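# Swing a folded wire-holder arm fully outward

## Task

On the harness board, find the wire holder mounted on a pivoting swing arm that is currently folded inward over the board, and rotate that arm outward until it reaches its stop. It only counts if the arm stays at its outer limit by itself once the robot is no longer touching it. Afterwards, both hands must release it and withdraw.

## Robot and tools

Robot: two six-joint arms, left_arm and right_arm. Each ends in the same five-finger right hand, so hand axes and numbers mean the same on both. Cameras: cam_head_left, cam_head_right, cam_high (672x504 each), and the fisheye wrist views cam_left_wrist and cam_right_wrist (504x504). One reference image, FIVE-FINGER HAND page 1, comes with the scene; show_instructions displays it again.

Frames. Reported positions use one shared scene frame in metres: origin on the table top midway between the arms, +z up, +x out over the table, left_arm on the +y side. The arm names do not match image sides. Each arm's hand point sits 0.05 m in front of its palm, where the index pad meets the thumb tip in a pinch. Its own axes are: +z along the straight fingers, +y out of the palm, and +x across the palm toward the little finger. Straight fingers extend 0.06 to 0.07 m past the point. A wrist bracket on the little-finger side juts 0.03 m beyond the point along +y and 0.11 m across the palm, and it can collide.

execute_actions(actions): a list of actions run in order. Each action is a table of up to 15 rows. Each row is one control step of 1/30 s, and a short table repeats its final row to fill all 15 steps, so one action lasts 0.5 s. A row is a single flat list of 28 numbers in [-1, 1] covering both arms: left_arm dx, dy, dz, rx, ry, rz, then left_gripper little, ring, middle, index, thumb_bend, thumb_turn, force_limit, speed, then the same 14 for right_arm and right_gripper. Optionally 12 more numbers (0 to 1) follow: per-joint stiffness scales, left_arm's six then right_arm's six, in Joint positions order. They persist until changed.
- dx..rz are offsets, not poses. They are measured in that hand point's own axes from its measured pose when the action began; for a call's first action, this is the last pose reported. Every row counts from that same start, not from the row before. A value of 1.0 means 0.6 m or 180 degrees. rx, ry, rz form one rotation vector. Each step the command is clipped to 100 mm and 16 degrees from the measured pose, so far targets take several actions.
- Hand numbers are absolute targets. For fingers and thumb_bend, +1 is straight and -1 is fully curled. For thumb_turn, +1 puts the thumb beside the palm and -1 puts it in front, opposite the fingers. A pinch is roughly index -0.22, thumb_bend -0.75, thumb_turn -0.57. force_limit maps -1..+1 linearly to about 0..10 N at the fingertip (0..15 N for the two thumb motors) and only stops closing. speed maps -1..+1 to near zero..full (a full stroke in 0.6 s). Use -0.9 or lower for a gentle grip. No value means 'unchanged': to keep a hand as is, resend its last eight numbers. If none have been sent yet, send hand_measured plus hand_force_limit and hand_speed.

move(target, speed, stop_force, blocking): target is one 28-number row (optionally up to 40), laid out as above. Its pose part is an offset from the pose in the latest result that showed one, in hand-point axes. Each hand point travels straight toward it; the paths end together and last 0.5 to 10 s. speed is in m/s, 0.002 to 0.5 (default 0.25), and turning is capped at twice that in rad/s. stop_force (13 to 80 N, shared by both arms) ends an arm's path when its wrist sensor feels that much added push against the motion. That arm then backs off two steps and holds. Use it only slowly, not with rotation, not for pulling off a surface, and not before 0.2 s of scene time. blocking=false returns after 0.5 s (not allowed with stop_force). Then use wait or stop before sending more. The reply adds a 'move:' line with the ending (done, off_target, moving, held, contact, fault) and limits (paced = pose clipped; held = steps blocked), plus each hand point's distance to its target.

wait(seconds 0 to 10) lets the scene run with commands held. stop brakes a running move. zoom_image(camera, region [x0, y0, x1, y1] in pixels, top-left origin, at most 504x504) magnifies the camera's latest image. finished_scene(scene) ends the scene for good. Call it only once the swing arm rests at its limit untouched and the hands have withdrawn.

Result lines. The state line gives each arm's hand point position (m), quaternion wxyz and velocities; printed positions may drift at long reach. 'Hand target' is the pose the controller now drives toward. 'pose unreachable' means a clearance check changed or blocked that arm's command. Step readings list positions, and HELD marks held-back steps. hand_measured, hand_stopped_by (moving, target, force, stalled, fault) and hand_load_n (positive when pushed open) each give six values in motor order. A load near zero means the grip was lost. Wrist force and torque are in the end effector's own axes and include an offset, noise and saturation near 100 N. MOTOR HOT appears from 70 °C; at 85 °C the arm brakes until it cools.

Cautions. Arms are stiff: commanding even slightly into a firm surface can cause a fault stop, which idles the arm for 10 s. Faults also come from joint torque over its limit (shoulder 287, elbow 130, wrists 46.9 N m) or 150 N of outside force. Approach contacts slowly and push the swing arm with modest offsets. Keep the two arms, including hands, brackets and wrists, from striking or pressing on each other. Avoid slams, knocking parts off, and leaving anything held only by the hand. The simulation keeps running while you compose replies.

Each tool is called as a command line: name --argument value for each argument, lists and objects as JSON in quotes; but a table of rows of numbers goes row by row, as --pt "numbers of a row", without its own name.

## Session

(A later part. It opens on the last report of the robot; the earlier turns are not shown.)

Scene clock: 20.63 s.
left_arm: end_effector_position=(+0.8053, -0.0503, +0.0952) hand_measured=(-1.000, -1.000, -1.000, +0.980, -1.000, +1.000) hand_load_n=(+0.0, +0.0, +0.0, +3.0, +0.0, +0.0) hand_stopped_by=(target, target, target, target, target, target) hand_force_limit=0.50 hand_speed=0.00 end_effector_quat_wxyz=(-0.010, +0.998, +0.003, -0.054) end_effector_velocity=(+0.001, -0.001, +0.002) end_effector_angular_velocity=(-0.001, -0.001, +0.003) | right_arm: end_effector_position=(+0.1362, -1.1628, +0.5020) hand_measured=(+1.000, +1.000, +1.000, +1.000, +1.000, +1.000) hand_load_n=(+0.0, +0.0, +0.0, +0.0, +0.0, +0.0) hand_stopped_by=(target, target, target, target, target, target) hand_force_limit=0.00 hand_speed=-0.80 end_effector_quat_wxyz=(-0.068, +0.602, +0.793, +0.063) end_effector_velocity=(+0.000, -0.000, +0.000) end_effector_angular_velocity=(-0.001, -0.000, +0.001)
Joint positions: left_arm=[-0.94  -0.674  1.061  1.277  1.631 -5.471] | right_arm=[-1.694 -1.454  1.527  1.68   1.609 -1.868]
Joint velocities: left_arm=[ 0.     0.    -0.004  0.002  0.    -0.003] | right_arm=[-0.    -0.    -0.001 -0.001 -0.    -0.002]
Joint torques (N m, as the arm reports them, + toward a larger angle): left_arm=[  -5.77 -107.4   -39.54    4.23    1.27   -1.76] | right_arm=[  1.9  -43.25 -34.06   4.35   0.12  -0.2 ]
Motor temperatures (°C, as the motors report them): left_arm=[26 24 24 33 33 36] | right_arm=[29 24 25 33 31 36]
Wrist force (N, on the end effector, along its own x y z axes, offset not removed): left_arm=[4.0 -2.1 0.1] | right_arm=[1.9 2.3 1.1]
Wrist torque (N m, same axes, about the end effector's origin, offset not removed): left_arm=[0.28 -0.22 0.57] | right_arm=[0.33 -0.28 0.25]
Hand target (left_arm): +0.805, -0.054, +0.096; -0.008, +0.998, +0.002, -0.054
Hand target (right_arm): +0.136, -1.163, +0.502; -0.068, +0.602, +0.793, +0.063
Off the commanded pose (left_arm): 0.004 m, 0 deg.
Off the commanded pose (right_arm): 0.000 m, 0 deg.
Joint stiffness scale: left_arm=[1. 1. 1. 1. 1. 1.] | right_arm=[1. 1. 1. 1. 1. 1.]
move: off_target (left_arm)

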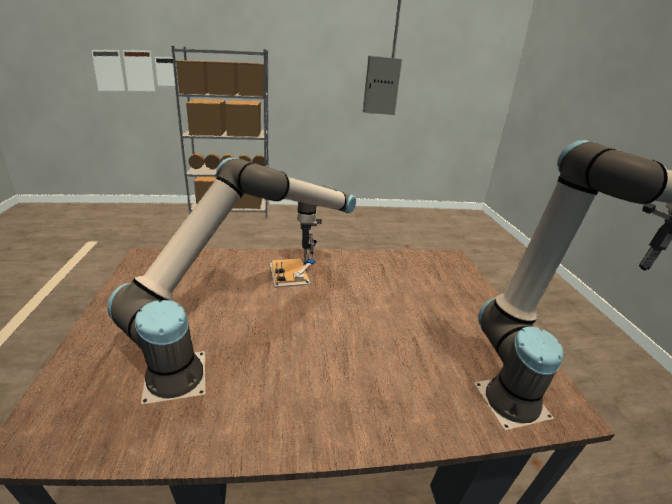

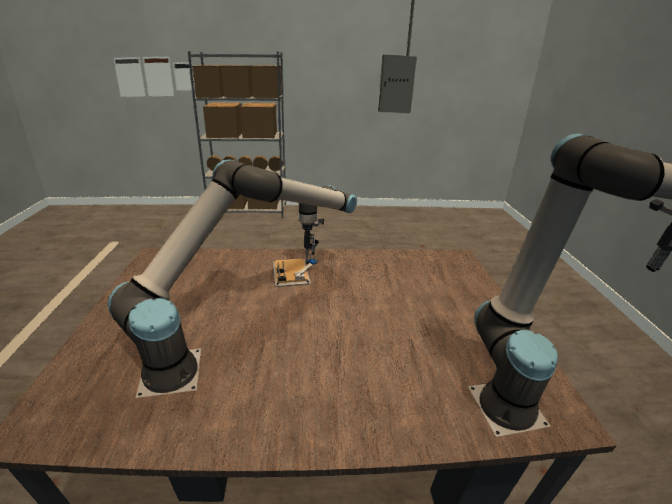

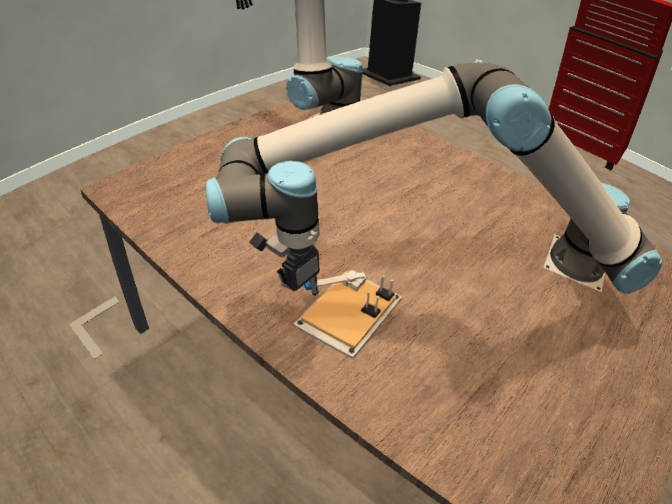

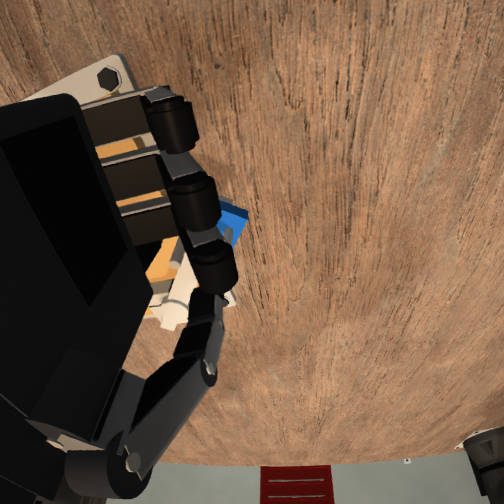

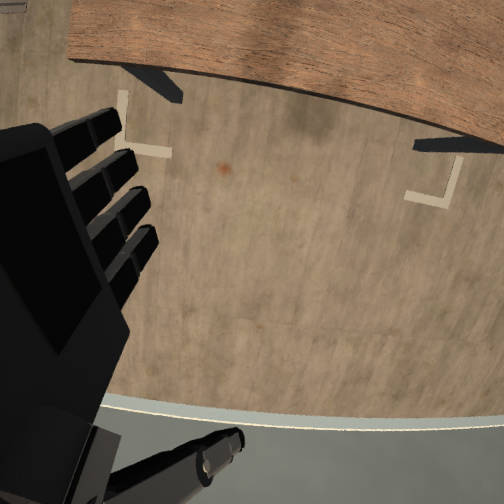

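move --target '[-0.04,0.09,0,0,0,0,-1,-1,-1,0.98,-1,1,0.5,0,0,0,0,0,0,0,1,1,1,1,1,1,0,-0.8]' --speed 0.04 --stop_force 20

zoom_image --camera "cam_head_left" --region '[240,200,380,305]'

Scene clock: 22.87 s.
left_arm: end_effector_position=(+0.7828, -0.1008, +0.0964) hand_measured=(-1.000, -1.000, -1.000, +0.980, -1.000, +1.000) hand_load_n=(+0.0, +0.0, +0.0, +2.0, +0.0, +0.0) hand_stopped_by=(target, target, target, target, target, target) hand_force_limit=0.50 hand_speed=0.00 end_effector_quat_wxyz=(-0.012, +0.998, +0.003, -0.054) end_effector_velocity=(+0.001, -0.000, +0.000) end_effector_angular_velocity=(-0.001, -0.000, +0.003) | right_arm: end_effector_position=(+0.1362, -1.1628, +0.5020) hand_measured=(+1.000, +1.000, +1.000, +1.000, +1.000, +1.000) hand_load_n=(+0.0, +0.0, +0.0, +0.0, +0.0, +0.0) hand_stopped_by=(target, target, target, target, target, target) hand_force_limit=0.00 hand_speed=-0.80 end_effector_quat_wxyz=(-0.068, +0.602, +0.793, +0.063) end_effector_velocity=(-0.000, +0.000, -0.000) end_effector_angular_velocity=(+0.001, +0.001, -0.001)
Joint positions: left_arm=[-0.999 -0.658  1.028  1.292  1.633 -5.53 ] | right_arm=[-1.694 -1.454  1.527  1.68   1.609 -1.868]
Joint velocities: left_arm=[ 0.     0.001 -0.002  0.     0.001 -0.003] | right_arm=[ 0.    -0.     0.001  0.001  0.     0.001]
Joint torques (N m, as the arm reports them, + toward a larger angle): left_arm=[  -8.12 -109.97  -40.01    4.63    1.37    0.21] | right_arm=[ -0.88 -43.02 -34.87   4.75   0.37  -0.27]
Motor temperatures (°C, as the motors report them): left_arm=[26 24 24 33 33 36] | right_arm=[29 24 25 33 31 36]
Wrist force (N, on the end effector, along its own x y z axes, offset not removed): left_arm=[3.1 -3.1 0.6] | right_arm=[3.7 0.6 -2.4]
Wrist torque (N m, same axes, about the end effector's origin, offset not removed): left_arm=[-0.07 0.02 0.33] | right_arm=[0.25 -0.40 0.23]
Hand target (left_arm): +0.782, -0.104, +0.097; -0.010, +0.998, +0.003, -0.054
Hand target (right_arm): +0.136, -1.163, +0.502; -0.068, +0.602, +0.793, +0.063
Off the commanded pose (left_arm): 0.004 m, 0 deg.
Off the commanded pose (right_arm): 0.000 m, 0 deg.
Joint stiffness scale: left_arm=[1. 1. 1. 1. 1. 1.] | right_arm=[1. 1. 1. 1. 1. 1.]
move: off_target (left_arm)

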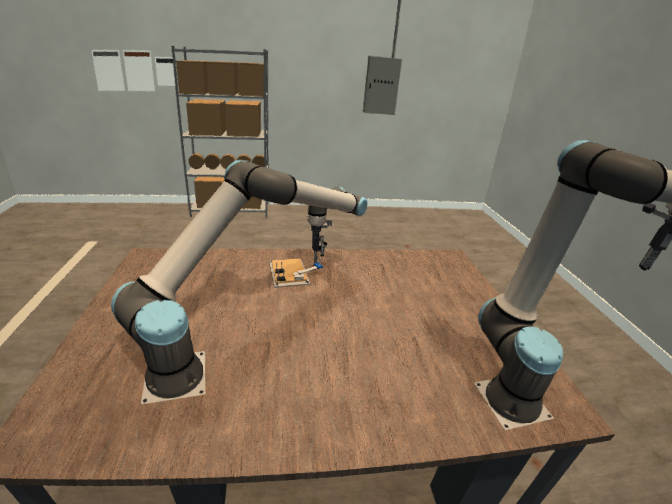

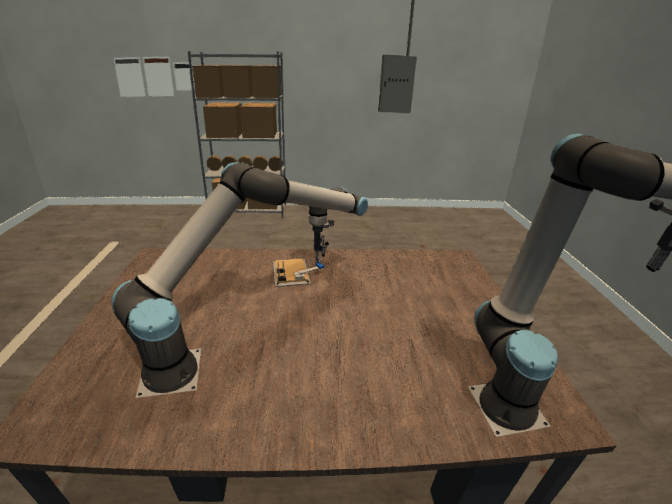

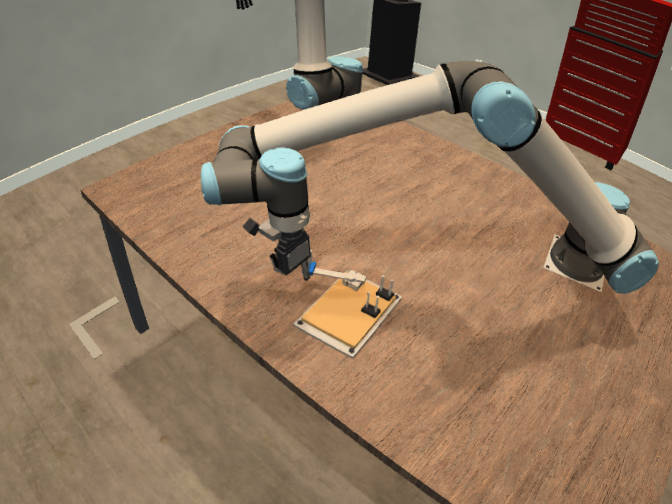

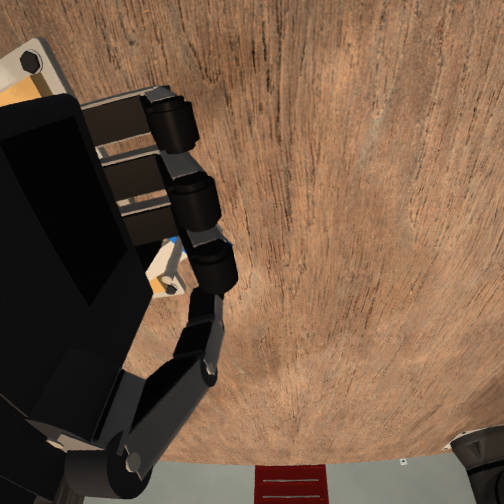

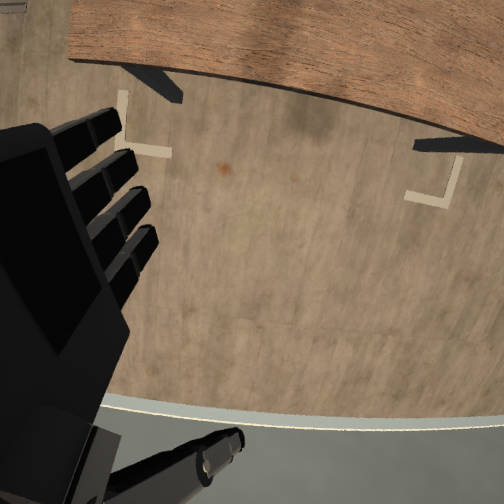

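Region (240, 200, 380, 305) of cam_head_left's 672x504 image, scaled by 3.600, with more detail than that image has; it fills the top 378 rows of this view, and the rest is white.

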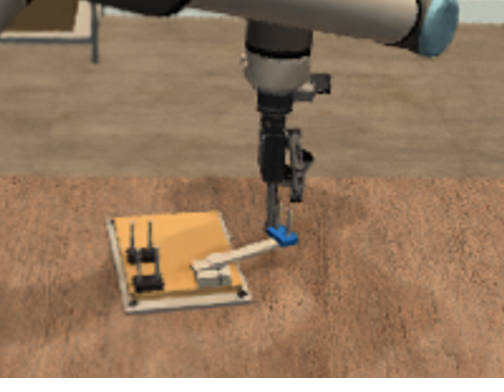

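Finger is now on the +x side; push -x.

move --target '[-0.17,0.015,0.01,0,0,0,-1,-1,-1,0.98,-1,1,0.5,0,0,0,0,0,0,0,1,1,1,1,1,1,0,-0.8]' --speed 0.03 --stop_force 16

move --target '[0.08,0.05,-0.2,0,0,0,-1,-1,-1,0.98,-1,1,0.5,0,0,0,0,0,0,0,1,1,1,1,1,1,0,-0.8]' --speed 0.1

zoom_image --camera "cam_high" --region '[230,210,430,360]'

Scene clock: 25.73 s.
left_arm: end_effector_position=(+0.7314, -0.1044, +0.0995) hand_measured=(-1.000, -1.000, -1.000, +0.980, -1.000, +1.000) hand_load_n=(+0.0, +0.0, +0.0, -1.5, +0.0, +0.0) hand_stopped_by=(target, target, target, target, target, target) hand_force_limit=0.50 hand_speed=0.00 end_effector_quat_wxyz=(-0.007, +0.999, +0.007, -0.044) end_effector_velocity=(+0.006, -0.000, +0.000) end_effector_angular_velocity=(+0.001, +0.001, +0.002) | right_arm: end_effector_position=(+0.1362, -1.1628, +0.5020) hand_measured=(+1.000, +1.000, +1.000, +1.000, +1.000, +1.000) hand_load_n=(+0.0, +0.0, +0.0, +0.0, +0.0, +0.0) hand_stopped_by=(target, target, target, target, target, target) hand_force_limit=0.00 hand_speed=-0.80 end_effector_quat_wxyz=(-0.068, +0.602, +0.793, +0.063) end_effector_velocity=(-0.000, -0.000, -0.000) end_effector_angular_velocity=(+0.001, +0.000, -0.001)
Joint positions: left_arm=[-1.048 -0.74   1.17   1.209  1.628 -5.589] | right_arm=[-1.694 -1.454  1.527  1.68   1.609 -1.868]
Joint velocities: left_arm=[ 0.005  0.009 -0.017  0.009 -0.     0.004] | right_arm=[-0.     0.     0.001 -0.    -0.     0.   ]
Joint torques (N m, as the arm reports them, + toward a larger angle): left_arm=[ -5.4  -97.15 -35.14   8.09   3.08  -0.47] | right_arm=[ -0.73 -43.1  -34.73   4.49   0.44  -0.23]
Motor temperatures (°C, as the motors report them): left_arm=[26 24 24 33 33 36] | right_arm=[29 24 25 33 31 36]
Wrist force (N, on the end effector, along its own x y z axes, offset not removed): left_arm=[14.2 5.1 5.4] | right_arm=[3.0 -0.5 0.1]
Wrist torque (N m, same axes, about the end effector's origin, offset not removed): left_arm=[0.23 0.71 1.17] | right_arm=[-0.18 -0.46 0.16]
Hand target (left_arm): +0.731, -0.104, +0.099; -0.008, +0.999, +0.006, -0.047
Hand target (right_arm): +0.136, -1.163, +0.502; -0.068, +0.602, +0.793, +0.063
Off the commanded pose (left_arm): 0.051 m, 1 deg.
Off the commanded pose (right_arm): 0.000 m, 0 deg.
Joint stiffness scale: left_arm=[1. 1. 1. 1. 1. 1.] | right_arm=[1. 1. 1. 1. 1. 1.]
move: contact (left_arm)

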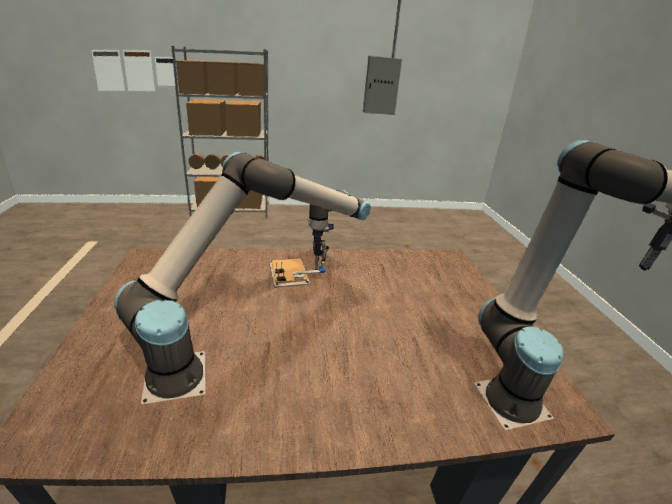

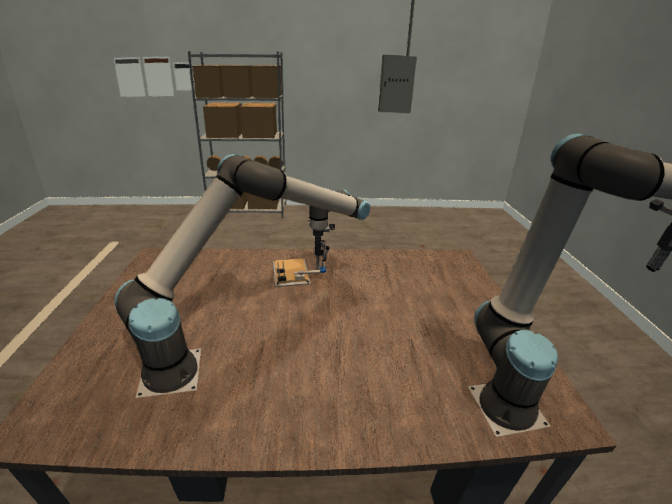

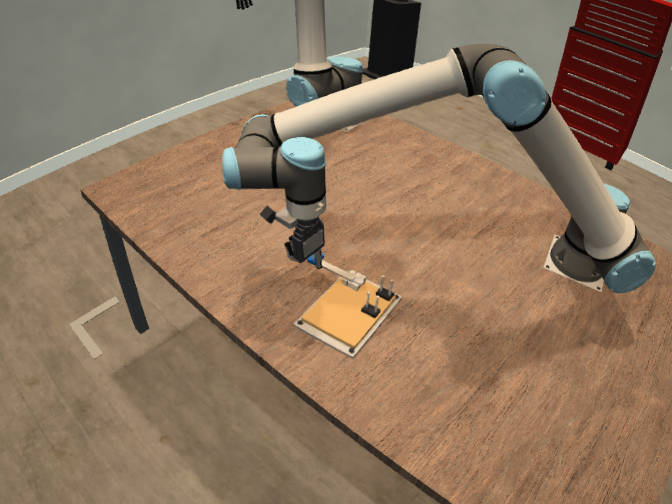

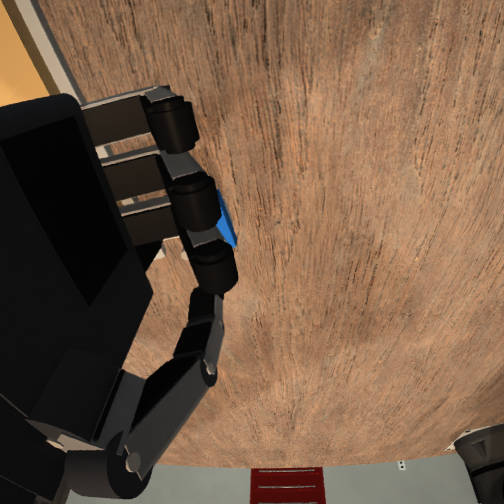

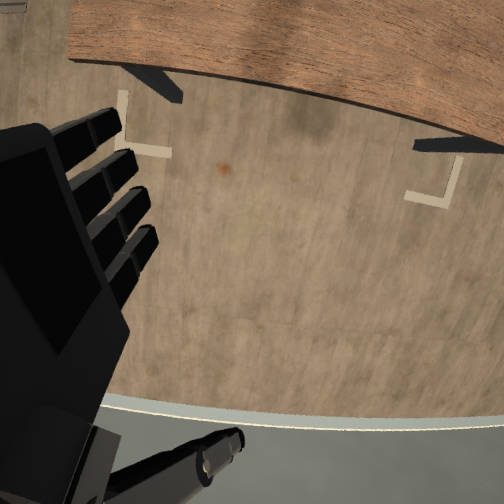

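Scene clock: 27.57 s.
left_arm: end_effector_position=(+0.7878, -0.1362, +0.2152) hand_measured=(-1.000, -1.000, -1.000, +0.980, -1.000, +1.000) hand_load_n=(+0.0, +0.0, +0.0, +0.0, +0.0, +0.0) hand_stopped_by=(target, target, target, target, target, target) hand_force_limit=0.50 hand_speed=0.00 end_effector_quat_wxyz=(-0.007, +0.999, +0.007, -0.044) end_effector_velocity=(-0.001, +0.000, -0.005) end_effector_angular_velocity=(+0.015, +0.012, -0.004) | right_arm: end_effector_position=(+0.1362, -1.1628, +0.5020) hand_measured=(+1.000, +1.000, +1.000, +1.000, +1.000, +1.000) hand_load_n=(+0.0, +0.0, +0.0, +0.0, +0.0, +0.0) hand_stopped_by=(target, target, target, target, target, target) hand_force_limit=0.00 hand_speed=-0.80 end_effector_quat_wxyz=(-0.068, +0.602, +0.793, +0.063) end_effector_velocity=(+0.000, +0.000, -0.000) end_effector_angular_velocity=(+0.002, +0.000, -0.002)
Joint positions: left_arm=[-1.024 -0.687  0.859  1.467  1.627 -5.564] | right_arm=[-1.694 -1.454  1.527  1.68   1.609 -1.868]
Joint velocities: left_arm=[-0.     0.012 -0.01   0.017 -0.001  0.003] | right_arm=[ 0.001  0.     0.001  0.001 -0.     0.002]
Joint torques (N m, as the arm reports them, + toward a larger angle): left_arm=[  -0.08 -105.1   -41.03    3.87   -0.48    0.33] | right_arm=[  2.69 -44.2  -33.71   4.35   0.31  -0.32]
Motor temperatures (°C, as the motors report them): left_arm=[26 24 24 33 33 36] | right_arm=[29 24 25 33 31 36]
Wrist force (N, on the end effector, along its own x y z axes, offset not removed): left_arm=[4.0 -4.2 -0.8] | right_arm=[2.3 1.1 0.7]
Wrist torque (N m, same axes, about the end effector's origin, offset not removed): left_arm=[-0.48 -0.64 0.30] | right_arm=[0.14 -0.32 0.24]
Hand target (left_arm): +0.790, -0.135, +0.215; -0.007, +0.999, +0.007, -0.044
Hand target (right_arm): +0.136, -1.163, +0.502; -0.068, +0.602, +0.793, +0.063
Off the commanded pose (left_arm): 0.002 m, 0 deg.
Off the commanded pose (right_arm): 0.000 m, 0 deg.
Joint stiffness scale: left_arm=[1. 1. 1. 1. 1. 1.] | right_arm=[1. 1. 1. 1. 1. 1.]
move: done

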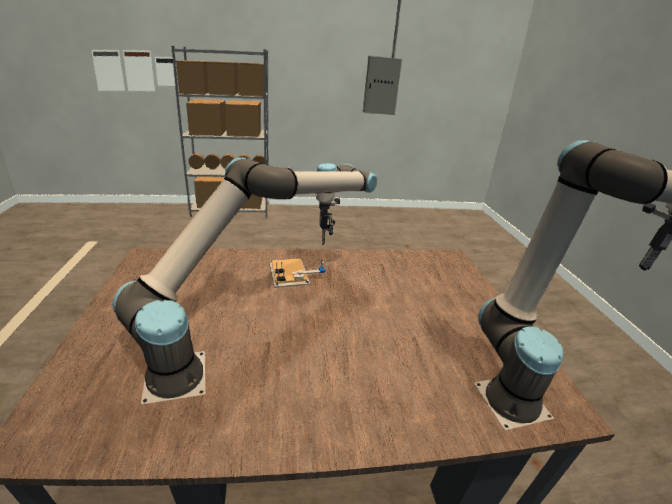

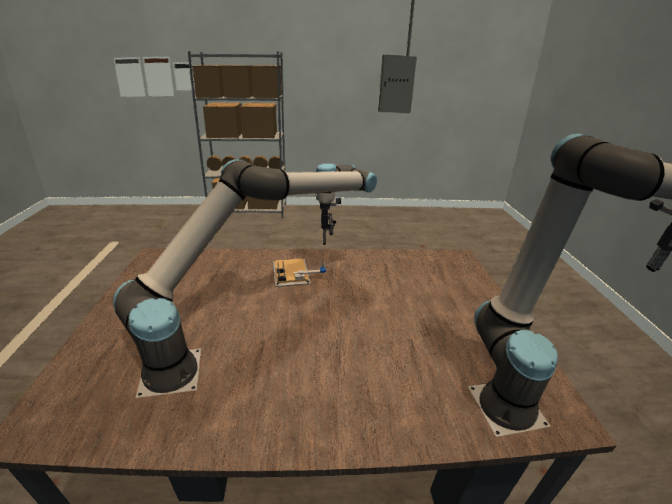

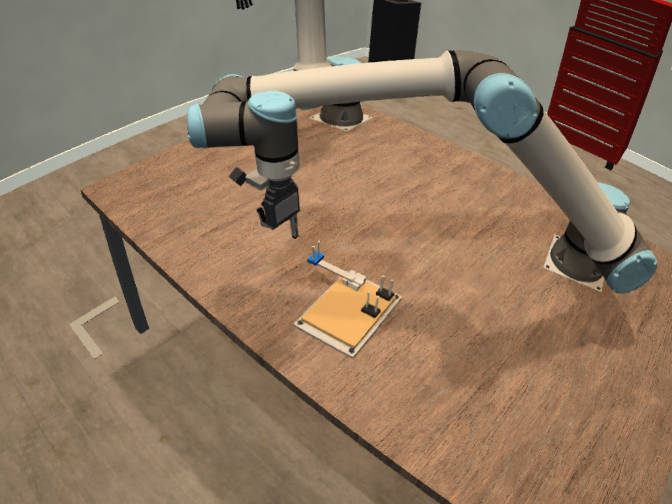

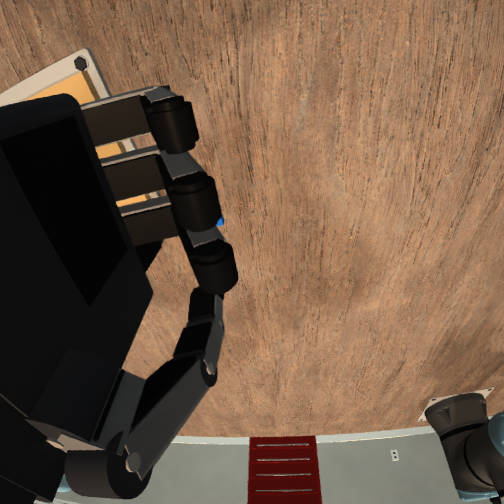

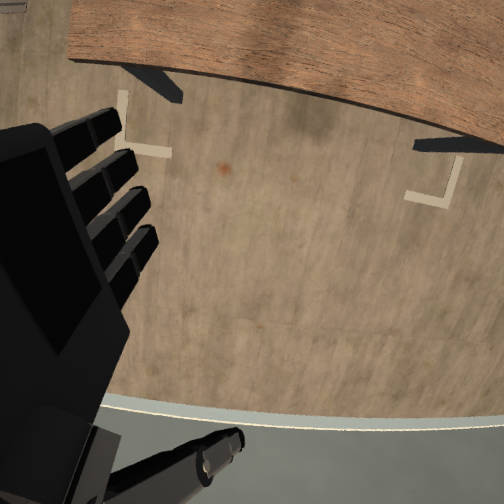

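Region (230, 210, 430, 360) of cam_high's 672x504 image, scaled by 2.520, with more detail than that image has; it fills the top 378 rows of this view, and the rest is white.

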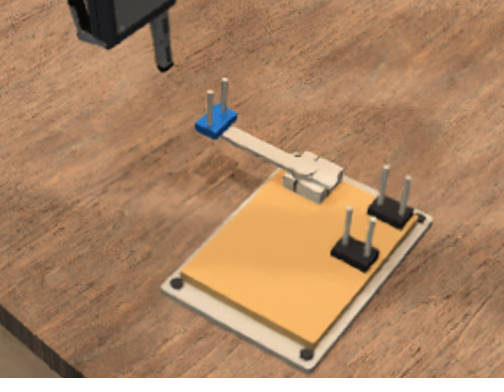

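finished_scene --scene 2

The scene is finished: the task was done.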